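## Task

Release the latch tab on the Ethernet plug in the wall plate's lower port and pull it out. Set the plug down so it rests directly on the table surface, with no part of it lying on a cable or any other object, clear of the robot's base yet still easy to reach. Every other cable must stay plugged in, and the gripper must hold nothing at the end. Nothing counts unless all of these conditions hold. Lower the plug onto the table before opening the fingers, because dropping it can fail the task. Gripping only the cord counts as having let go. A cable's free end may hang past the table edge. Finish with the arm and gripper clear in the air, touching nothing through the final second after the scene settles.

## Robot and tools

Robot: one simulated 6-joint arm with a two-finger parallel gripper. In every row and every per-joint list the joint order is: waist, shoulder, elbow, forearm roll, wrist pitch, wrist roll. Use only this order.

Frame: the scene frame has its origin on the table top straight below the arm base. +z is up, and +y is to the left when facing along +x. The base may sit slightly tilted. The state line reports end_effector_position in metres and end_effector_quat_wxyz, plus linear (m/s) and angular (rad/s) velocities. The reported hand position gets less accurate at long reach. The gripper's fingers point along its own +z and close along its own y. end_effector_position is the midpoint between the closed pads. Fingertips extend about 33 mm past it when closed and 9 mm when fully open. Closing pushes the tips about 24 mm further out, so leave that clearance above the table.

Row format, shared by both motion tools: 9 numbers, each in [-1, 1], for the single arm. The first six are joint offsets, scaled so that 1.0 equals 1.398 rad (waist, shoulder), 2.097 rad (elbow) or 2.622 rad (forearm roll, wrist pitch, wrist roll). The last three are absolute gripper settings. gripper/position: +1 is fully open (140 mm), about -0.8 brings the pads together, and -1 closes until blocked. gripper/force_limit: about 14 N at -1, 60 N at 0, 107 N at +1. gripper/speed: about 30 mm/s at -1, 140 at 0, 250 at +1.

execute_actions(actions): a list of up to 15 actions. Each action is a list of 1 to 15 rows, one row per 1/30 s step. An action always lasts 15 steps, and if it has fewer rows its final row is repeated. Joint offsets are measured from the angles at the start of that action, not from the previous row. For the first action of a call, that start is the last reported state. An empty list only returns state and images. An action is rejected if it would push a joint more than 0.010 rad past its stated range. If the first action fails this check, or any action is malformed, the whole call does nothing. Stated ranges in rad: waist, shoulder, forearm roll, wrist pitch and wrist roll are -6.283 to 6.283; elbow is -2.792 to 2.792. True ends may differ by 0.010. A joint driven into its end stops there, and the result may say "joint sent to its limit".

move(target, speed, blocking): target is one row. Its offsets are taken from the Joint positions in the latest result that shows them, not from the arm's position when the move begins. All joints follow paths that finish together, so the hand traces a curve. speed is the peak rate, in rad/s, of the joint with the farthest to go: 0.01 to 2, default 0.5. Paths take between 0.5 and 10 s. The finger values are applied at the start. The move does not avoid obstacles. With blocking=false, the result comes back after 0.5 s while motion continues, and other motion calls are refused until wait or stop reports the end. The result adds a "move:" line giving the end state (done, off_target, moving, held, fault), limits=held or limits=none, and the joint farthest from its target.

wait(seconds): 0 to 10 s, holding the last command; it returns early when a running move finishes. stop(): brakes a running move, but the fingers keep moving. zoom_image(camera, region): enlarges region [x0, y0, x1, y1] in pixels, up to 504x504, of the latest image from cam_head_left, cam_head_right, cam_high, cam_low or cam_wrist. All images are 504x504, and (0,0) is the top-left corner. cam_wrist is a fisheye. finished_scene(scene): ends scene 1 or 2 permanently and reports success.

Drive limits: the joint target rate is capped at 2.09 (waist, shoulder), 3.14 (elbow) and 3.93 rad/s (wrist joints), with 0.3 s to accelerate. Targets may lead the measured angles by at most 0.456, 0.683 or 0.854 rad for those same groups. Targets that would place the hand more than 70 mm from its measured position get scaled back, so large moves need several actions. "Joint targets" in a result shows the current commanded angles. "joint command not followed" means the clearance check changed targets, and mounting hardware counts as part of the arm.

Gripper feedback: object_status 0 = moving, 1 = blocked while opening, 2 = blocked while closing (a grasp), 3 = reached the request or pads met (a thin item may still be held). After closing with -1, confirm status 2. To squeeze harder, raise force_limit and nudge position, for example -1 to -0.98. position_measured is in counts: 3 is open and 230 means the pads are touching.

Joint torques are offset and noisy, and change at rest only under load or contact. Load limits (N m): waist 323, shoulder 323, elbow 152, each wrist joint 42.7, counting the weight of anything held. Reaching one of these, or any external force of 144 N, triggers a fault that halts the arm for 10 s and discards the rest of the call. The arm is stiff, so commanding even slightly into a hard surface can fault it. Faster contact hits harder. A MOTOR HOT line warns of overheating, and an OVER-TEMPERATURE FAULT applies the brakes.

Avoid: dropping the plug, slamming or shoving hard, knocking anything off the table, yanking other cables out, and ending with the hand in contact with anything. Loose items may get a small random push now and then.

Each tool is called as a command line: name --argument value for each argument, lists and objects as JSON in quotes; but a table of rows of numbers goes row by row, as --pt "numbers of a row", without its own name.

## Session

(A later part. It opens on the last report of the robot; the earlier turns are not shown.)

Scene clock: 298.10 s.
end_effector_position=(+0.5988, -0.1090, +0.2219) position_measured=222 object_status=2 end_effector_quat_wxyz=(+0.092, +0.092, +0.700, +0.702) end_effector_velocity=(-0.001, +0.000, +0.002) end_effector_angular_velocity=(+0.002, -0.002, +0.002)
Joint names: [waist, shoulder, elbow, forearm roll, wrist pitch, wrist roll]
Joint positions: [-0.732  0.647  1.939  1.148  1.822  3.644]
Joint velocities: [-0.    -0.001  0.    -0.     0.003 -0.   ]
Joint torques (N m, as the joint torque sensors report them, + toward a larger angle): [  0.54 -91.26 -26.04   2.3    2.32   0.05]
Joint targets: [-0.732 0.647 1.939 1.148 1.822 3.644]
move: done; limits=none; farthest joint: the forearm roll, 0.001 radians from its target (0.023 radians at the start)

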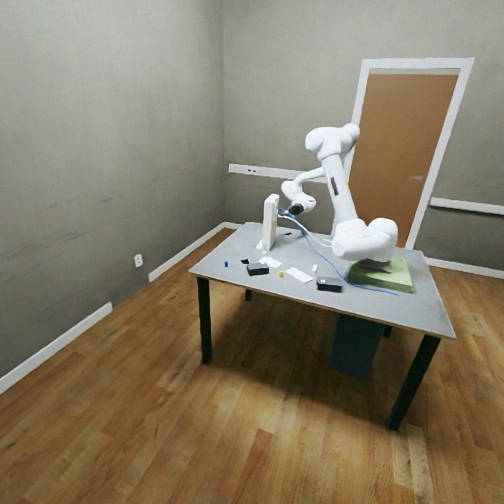

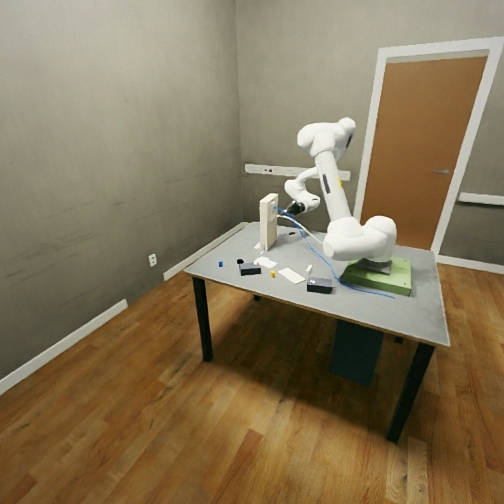

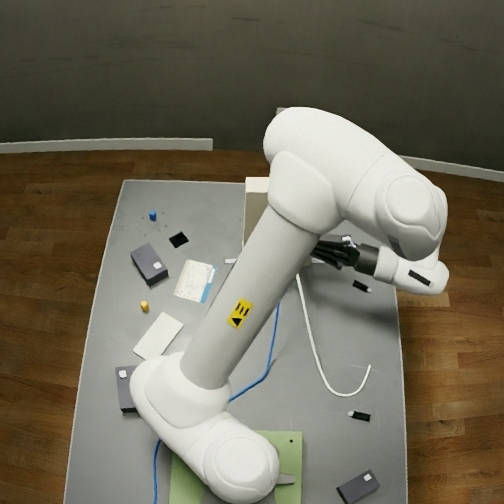

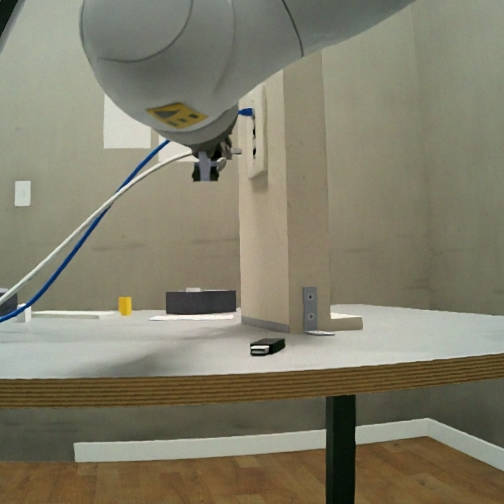

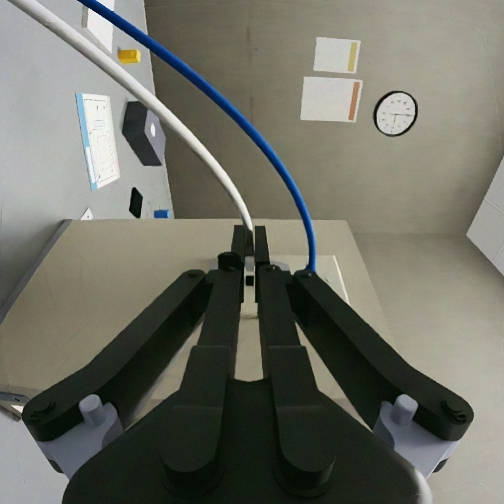

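move --target '[0.01795, -0.15279, -0.03462, -0.17445, -0.17368, 0.03966, -0.98, -0.3, -0.8]' --speed 0.3

Scene clock: 378.67 s.
end_effector_position=(+0.5800, -0.1902, +0.1598) position_measured=222 object_status=2 end_effector_quat_wxyz=(+0.064, +0.042, +0.920, +0.383) end_effector_velocity=(+0.000, -0.000, -0.001) end_effector_angular_velocity=(+0.000, +0.001, -0.000)
Joint names: [waist, shoulder, elbow, forearm roll, wrist pitch, wrist roll]
Joint positions: [-0.707  0.433  1.866  0.691  1.366  3.748]
Joint velocities: [ 0.     0.002 -0.     0.    -0.001 -0.   ]
Joint torques (N m, as the joint torque sensors report them, + toward a larger angle): [ -0.08 -80.95 -34.81   3.71   1.44  -0.06]
Joint targets: [-0.707 0.433 1.866 0.691 1.366 3.748]
move: done; limits=none; farthest joint: the waist, 0.000 radians from its target (0.025 radians at the start)

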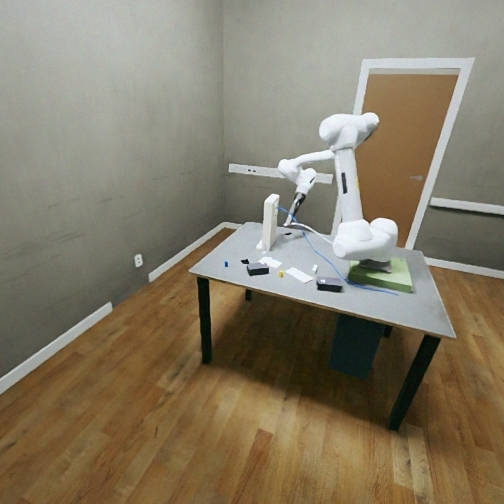

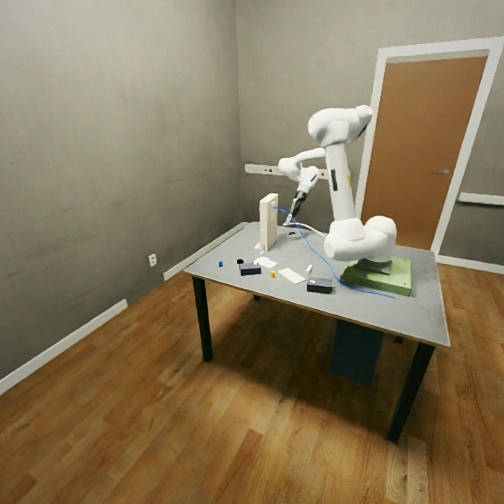

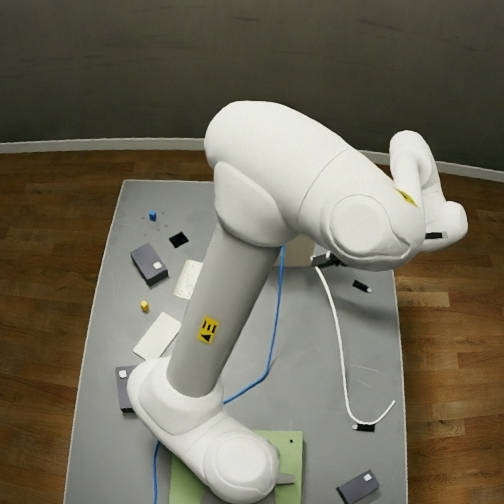

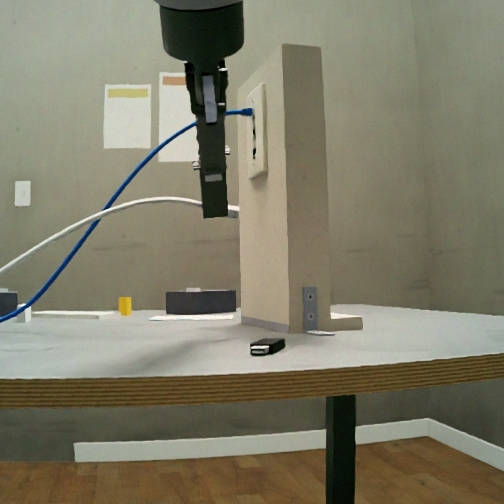

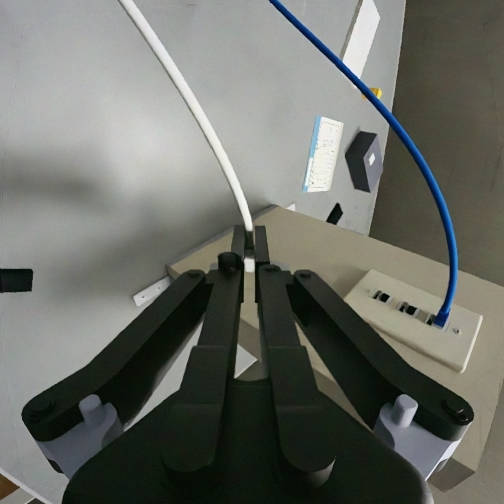

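move --target '[0.23755, -0.10451, 0.10124, -0.21976, -0.28528, 0.18444, -0.98, -0.3, -0.8]' --speed 0.35

Scene clock: 417.60 s.
end_effector_position=(+0.5946, -0.1847, +0.0697) position_measured=222 object_status=2 end_effector_quat_wxyz=(+0.087, -0.000, +0.996, +0.000) end_effector_velocity=(+0.000, -0.000, +0.001) end_effector_angular_velocity=(-0.001, -0.001, +0.002)
Joint names: [waist, shoulder, elbow, forearm roll, wrist pitch, wrist roll]
Joint positions: [-0.375  0.287  2.079  0.114  0.618  4.232]
Joint velocities: [ 0.    -0.001 -0.    -0.    -0.    -0.001]
Joint torques (N m, as the joint torque sensors report them, + toward a larger angle): [  0.99 -63.69 -31.29   3.31  -0.1   -0.03]
Joint targets: [-0.375 0.287 2.079 0.114 0.618 4.232]
move: done; limits=none; farthest joint: the waist, 0.000 radians from its target (0.332 radians at the start)

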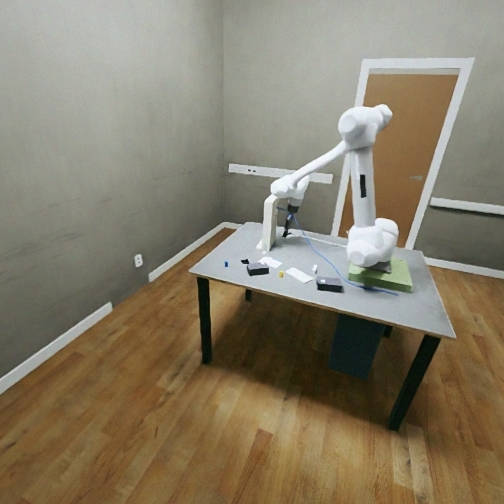

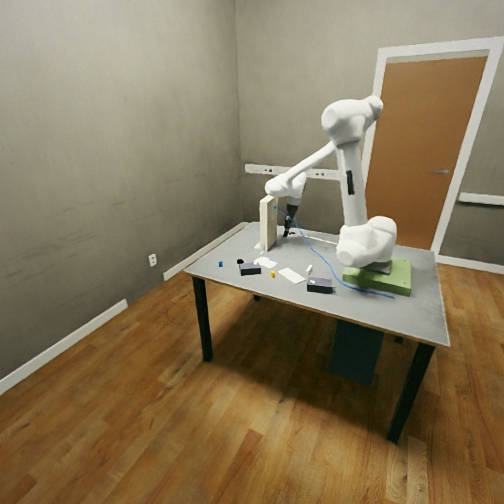

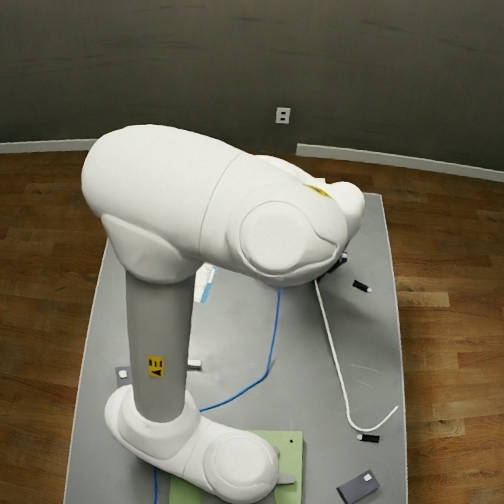

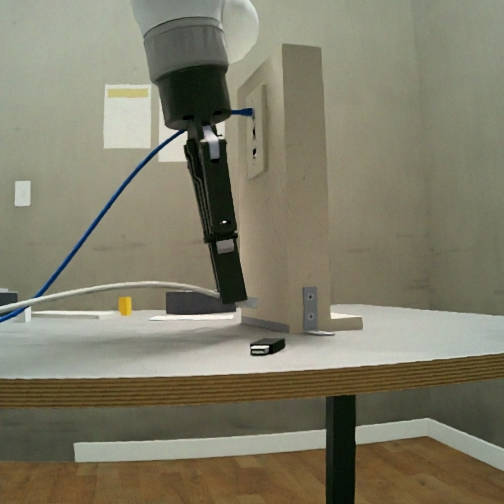

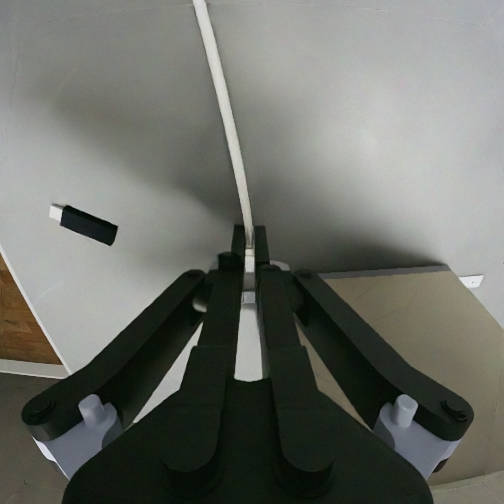

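move --target '[0, 0.02396, 0.00711, 0.00317, -0.01831, -0.00366, -0.98, -0.3, -0.8]' --speed 0.05

zoom_image --camera "cam_low" --region '[170, 270, 310, 370]'

Scene clock: 450.13 s.
end_effector_position=(+0.5946, -0.1847, +0.0450) position_measured=222 object_status=2 end_effector_quat_wxyz=(+0.087, +0.000, +0.996, +0.000) end_effector_velocity=(-0.000, +0.001, -0.000) end_effector_angular_velocity=(+0.001, +0.001, +0.001)
Joint names: [waist, shoulder, elbow, forearm roll, wrist pitch, wrist roll]
Joint positions: [-0.375  0.321  2.094  0.123  0.57   4.222]
Joint velocities: [ 0.001  0.     0.     0.     0.    -0.   ]
Joint torques (N m, as the joint torque sensors report them, + toward a larger angle): [  0.61 -66.28 -29.78   3.03   0.04   0.17]
Joint targets: [-0.375 0.321 2.094 0.123 0.570 4.222]
move: done; limits=none; farthest joint: the waist, 0.000 radians from its target (0.000 radians at the start)

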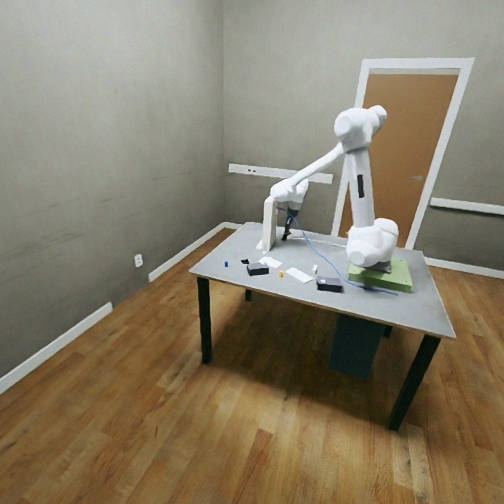

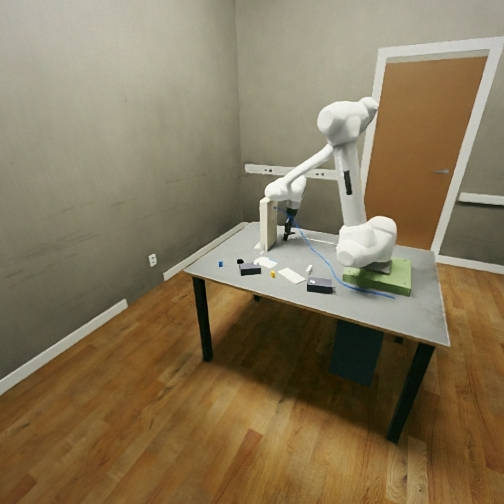

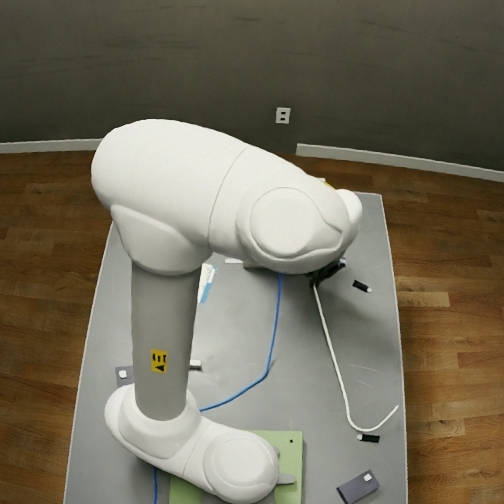

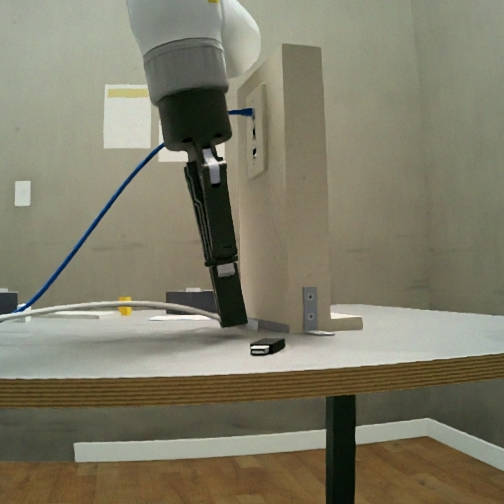

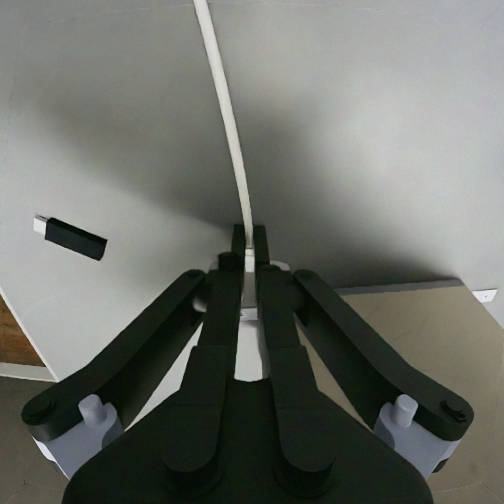

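Region (170, 270, 310, 370) of cam_low's 504x504 image, scaled by 3.600, with more detail than that image has; it fills the top 360 rows of this view, and the rest is white.

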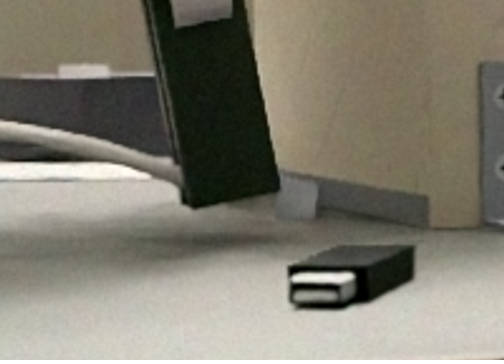

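move --target '[0, 0.0049, 0.00136, 0.0007, -0.00368, -0.0008, -0.98, -0.3, -0.8]' --speed 0.015

zoom_image --camera "cam_low" --region '[170, 270, 310, 370]'

Scene clock: 458.97 s.
end_effector_position=(+0.5946, -0.1847, +0.0401) position_measured=222 object_status=2 end_effector_quat_wxyz=(+0.087, +0.000, +0.996, +0.000) end_effector_velocity=(+0.000, -0.000, -0.000) end_effector_angular_velocity=(-0.001, -0.000, +0.001)
Joint names: [waist, shoulder, elbow, forearm roll, wrist pitch, wrist roll]
Joint positions: [-0.375  0.328  2.096  0.125  0.561  4.22 ]
Joint velocities: [ 0.     0.001 -0.    -0.001 -0.001 -0.   ]
Joint torques (N m, as the joint torque sensors report them, + toward a larger angle): [  1.57 -62.75 -30.89   3.36  -1.2    0.18]
Joint targets: [-0.375 0.328 2.096 0.125 0.561 4.220]
move: done; limits=none; farthest joint: the waist, 0.000 radians from its target (0.000 radians at the start)

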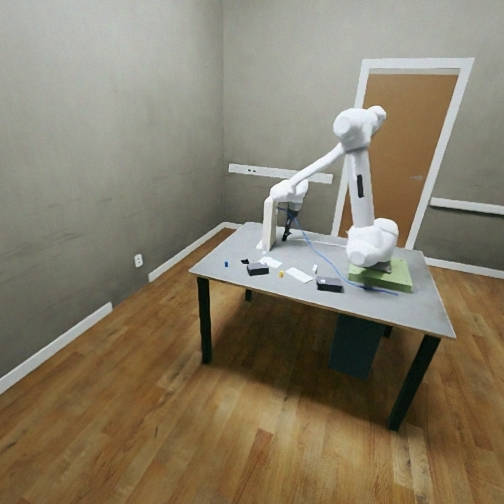

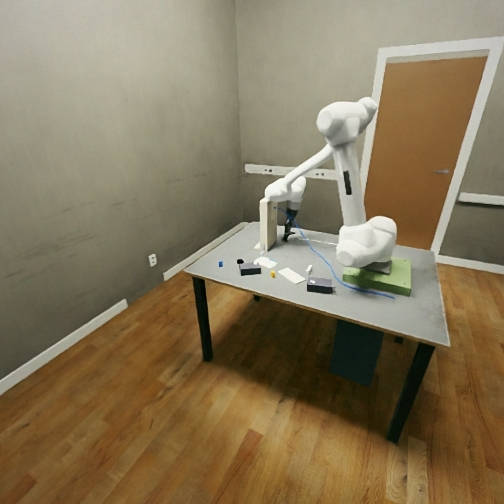

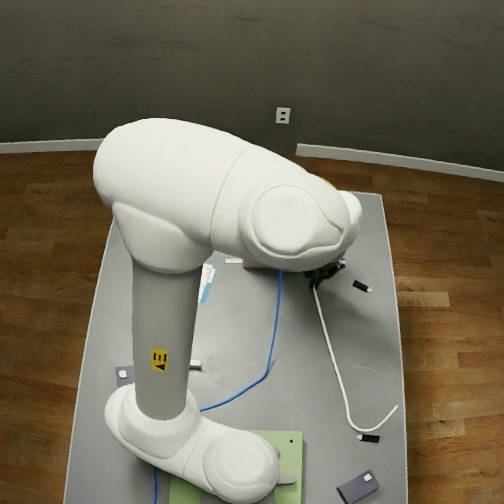

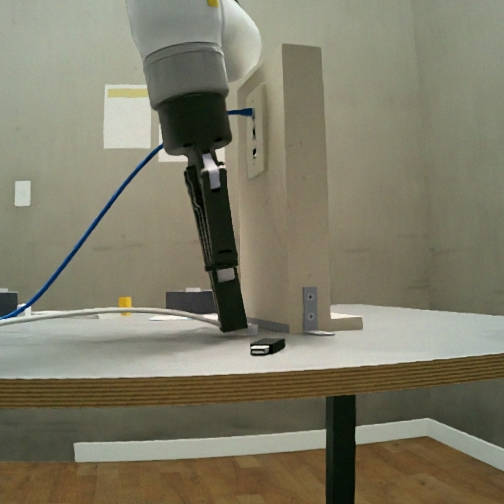

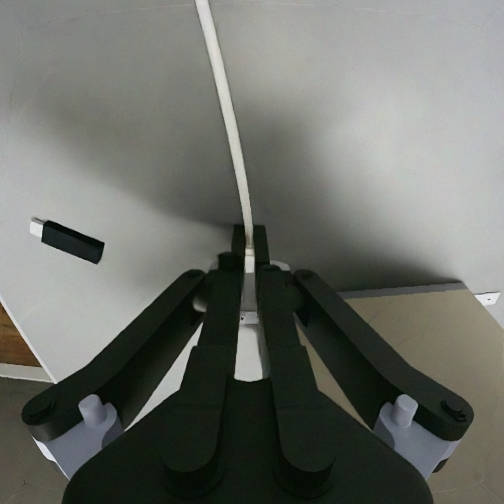

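Region (170, 270, 310, 370) of cam_low's 504x504 image, scaled by 3.600, with more detail than that image has; it fills the top 360 rows of this view, and the rest is white.

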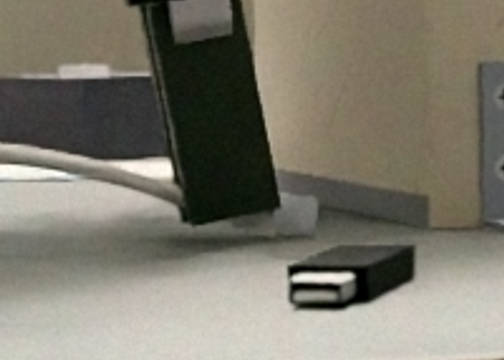

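execute_actions --actions '[[[0,0,0,0,0,0,-0.4,-1,-0.9]],[[0,0,0,0,0,0,-0.4,-1,-0.9]],[[0,0,0,0,0,0,-0.4,-1,-0.9]]]'

zoom_image --camera "cam_wrist" --region '[170, 180, 330, 330]'

Scene clock: 470.27 s.
end_effector_position=(+0.5946, -0.1847, +0.0400) position_measured=179 object_status=3 end_effector_quat_wxyz=(+0.087, +0.000, +0.996, +0.000) end_effector_velocity=(-0.000, +0.000, -0.000) end_effector_angular_velocity=(+0.000, +0.000, -0.000)
Joint names: [waist, shoulder, elbow, forearm roll, wrist pitch, wrist roll]
Joint positions: [-0.375  0.328  2.096  0.125  0.561  4.22 ]
Joint velocities: [0. 0. 0. 0. 0. 0.]
Joint torques (N m, as the joint torque sensors report them, + toward a larger angle): [  1.95 -65.4  -30.76   3.3   -0.11   0.03]
Joint targets: [-0.375 0.328 2.096 0.125 0.561 4.220]

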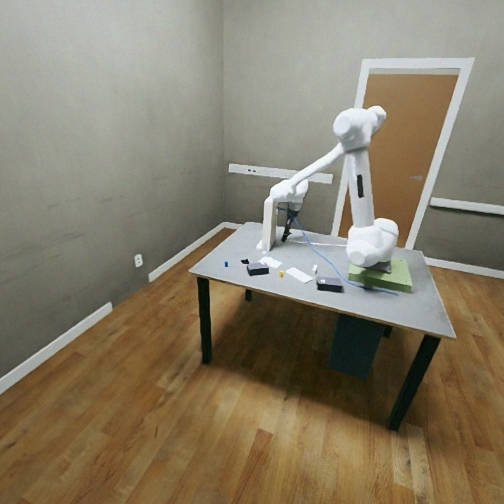

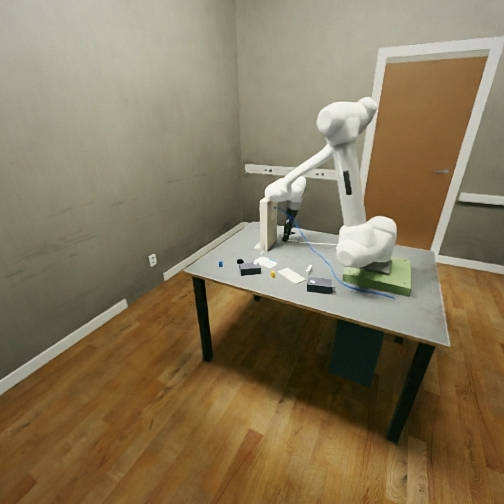

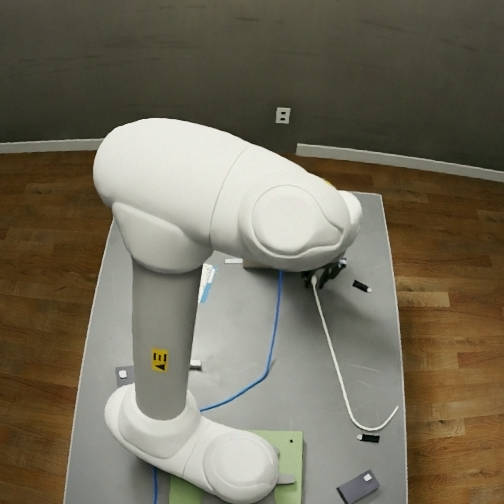

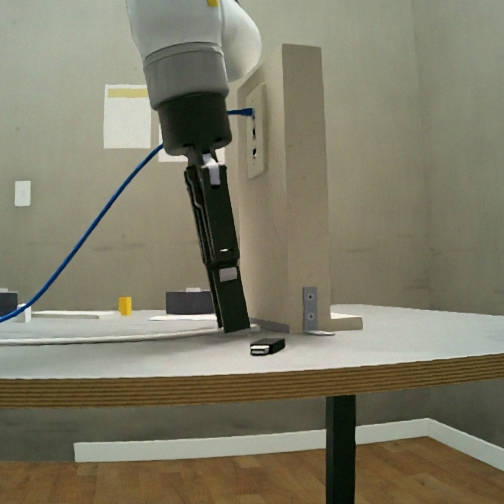

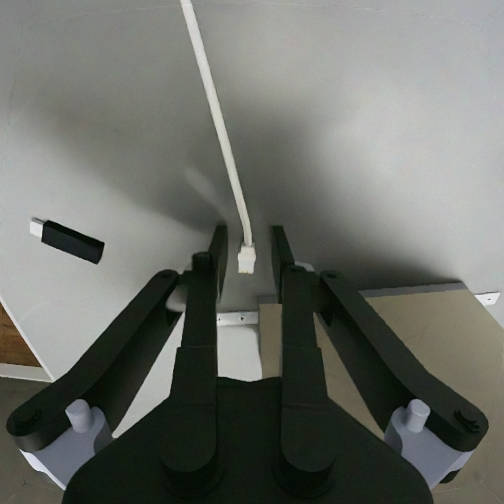

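Region (170, 180, 330, 330) of cam_wrist's 504x504 image, scaled by 3.150, with more detail than that image has; it fills the top 472 rows of this view, and the rest is white.

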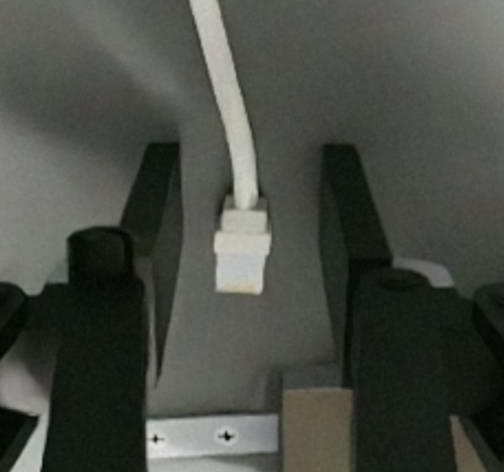

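move --target '[-0.0215, -0.058, -0.0176, -0.0076, 0.0446, 0.0088, -0.4, -1, -0.9]' --speed 0.15

Scene clock: 485.57 s.
end_effector_position=(+0.5876, -0.2022, +0.1004) position_measured=179 object_status=3 end_effector_quat_wxyz=(+0.087, +0.015, +0.996, -0.001) end_effector_velocity=(-0.000, +0.000, +0.000) end_effector_angular_velocity=(+0.001, +0.001, +0.000)
Joint names: [waist, shoulder, elbow, forearm roll, wrist pitch, wrist roll]
Joint positions: [-0.405  0.247  2.06   0.105  0.678  4.243]
Joint velocities: [ 0.    -0.    -0.     0.     0.001 -0.   ]
Joint torques (N m, as the joint torque sensors report them, + toward a larger angle): [  1.05 -60.58 -34.26   3.52  -0.3    0.02]
Joint targets: [-0.405 0.246 2.059 0.105 0.678 4.243]
move: done; limits=none; farthest joint: the waist, 0.000 radians from its target (0.030 radians at the start)

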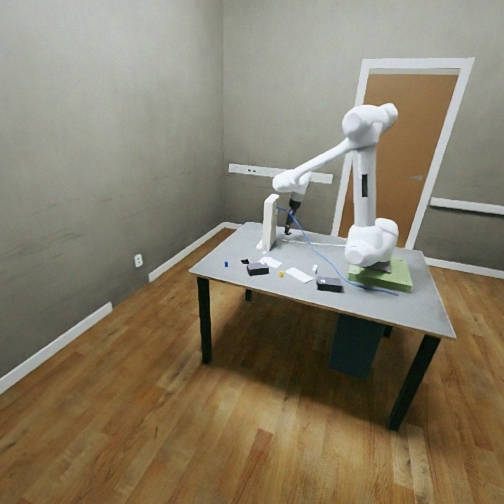

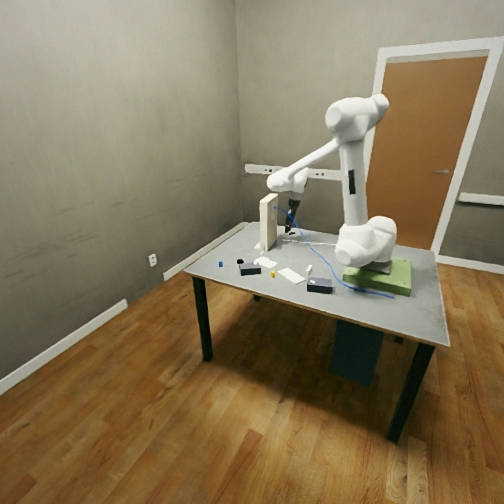

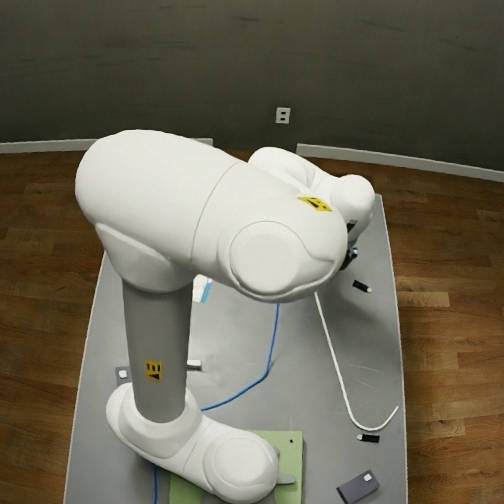

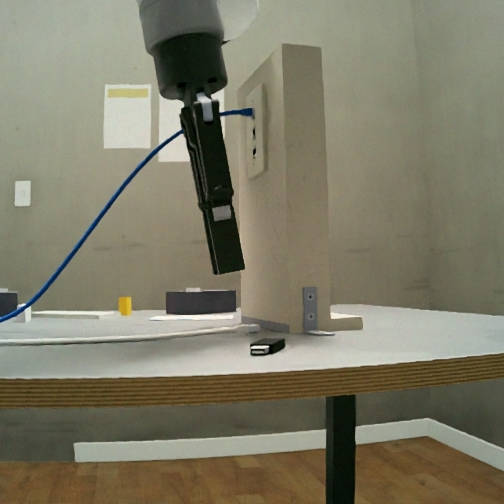

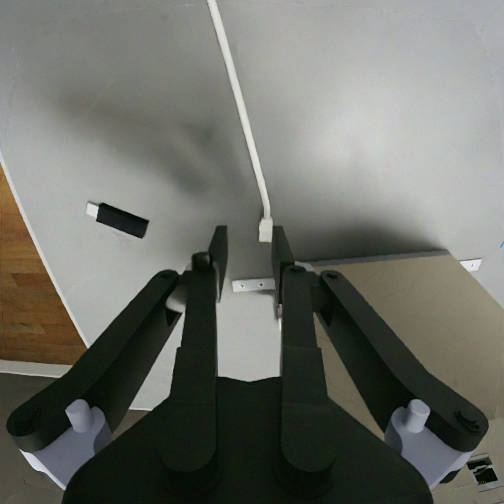

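The white plug is lying on bare table, the blue cable is still plugged in, and the arm is clear of everything.

finished_scene --scene 2

The scene is finished: the task was done.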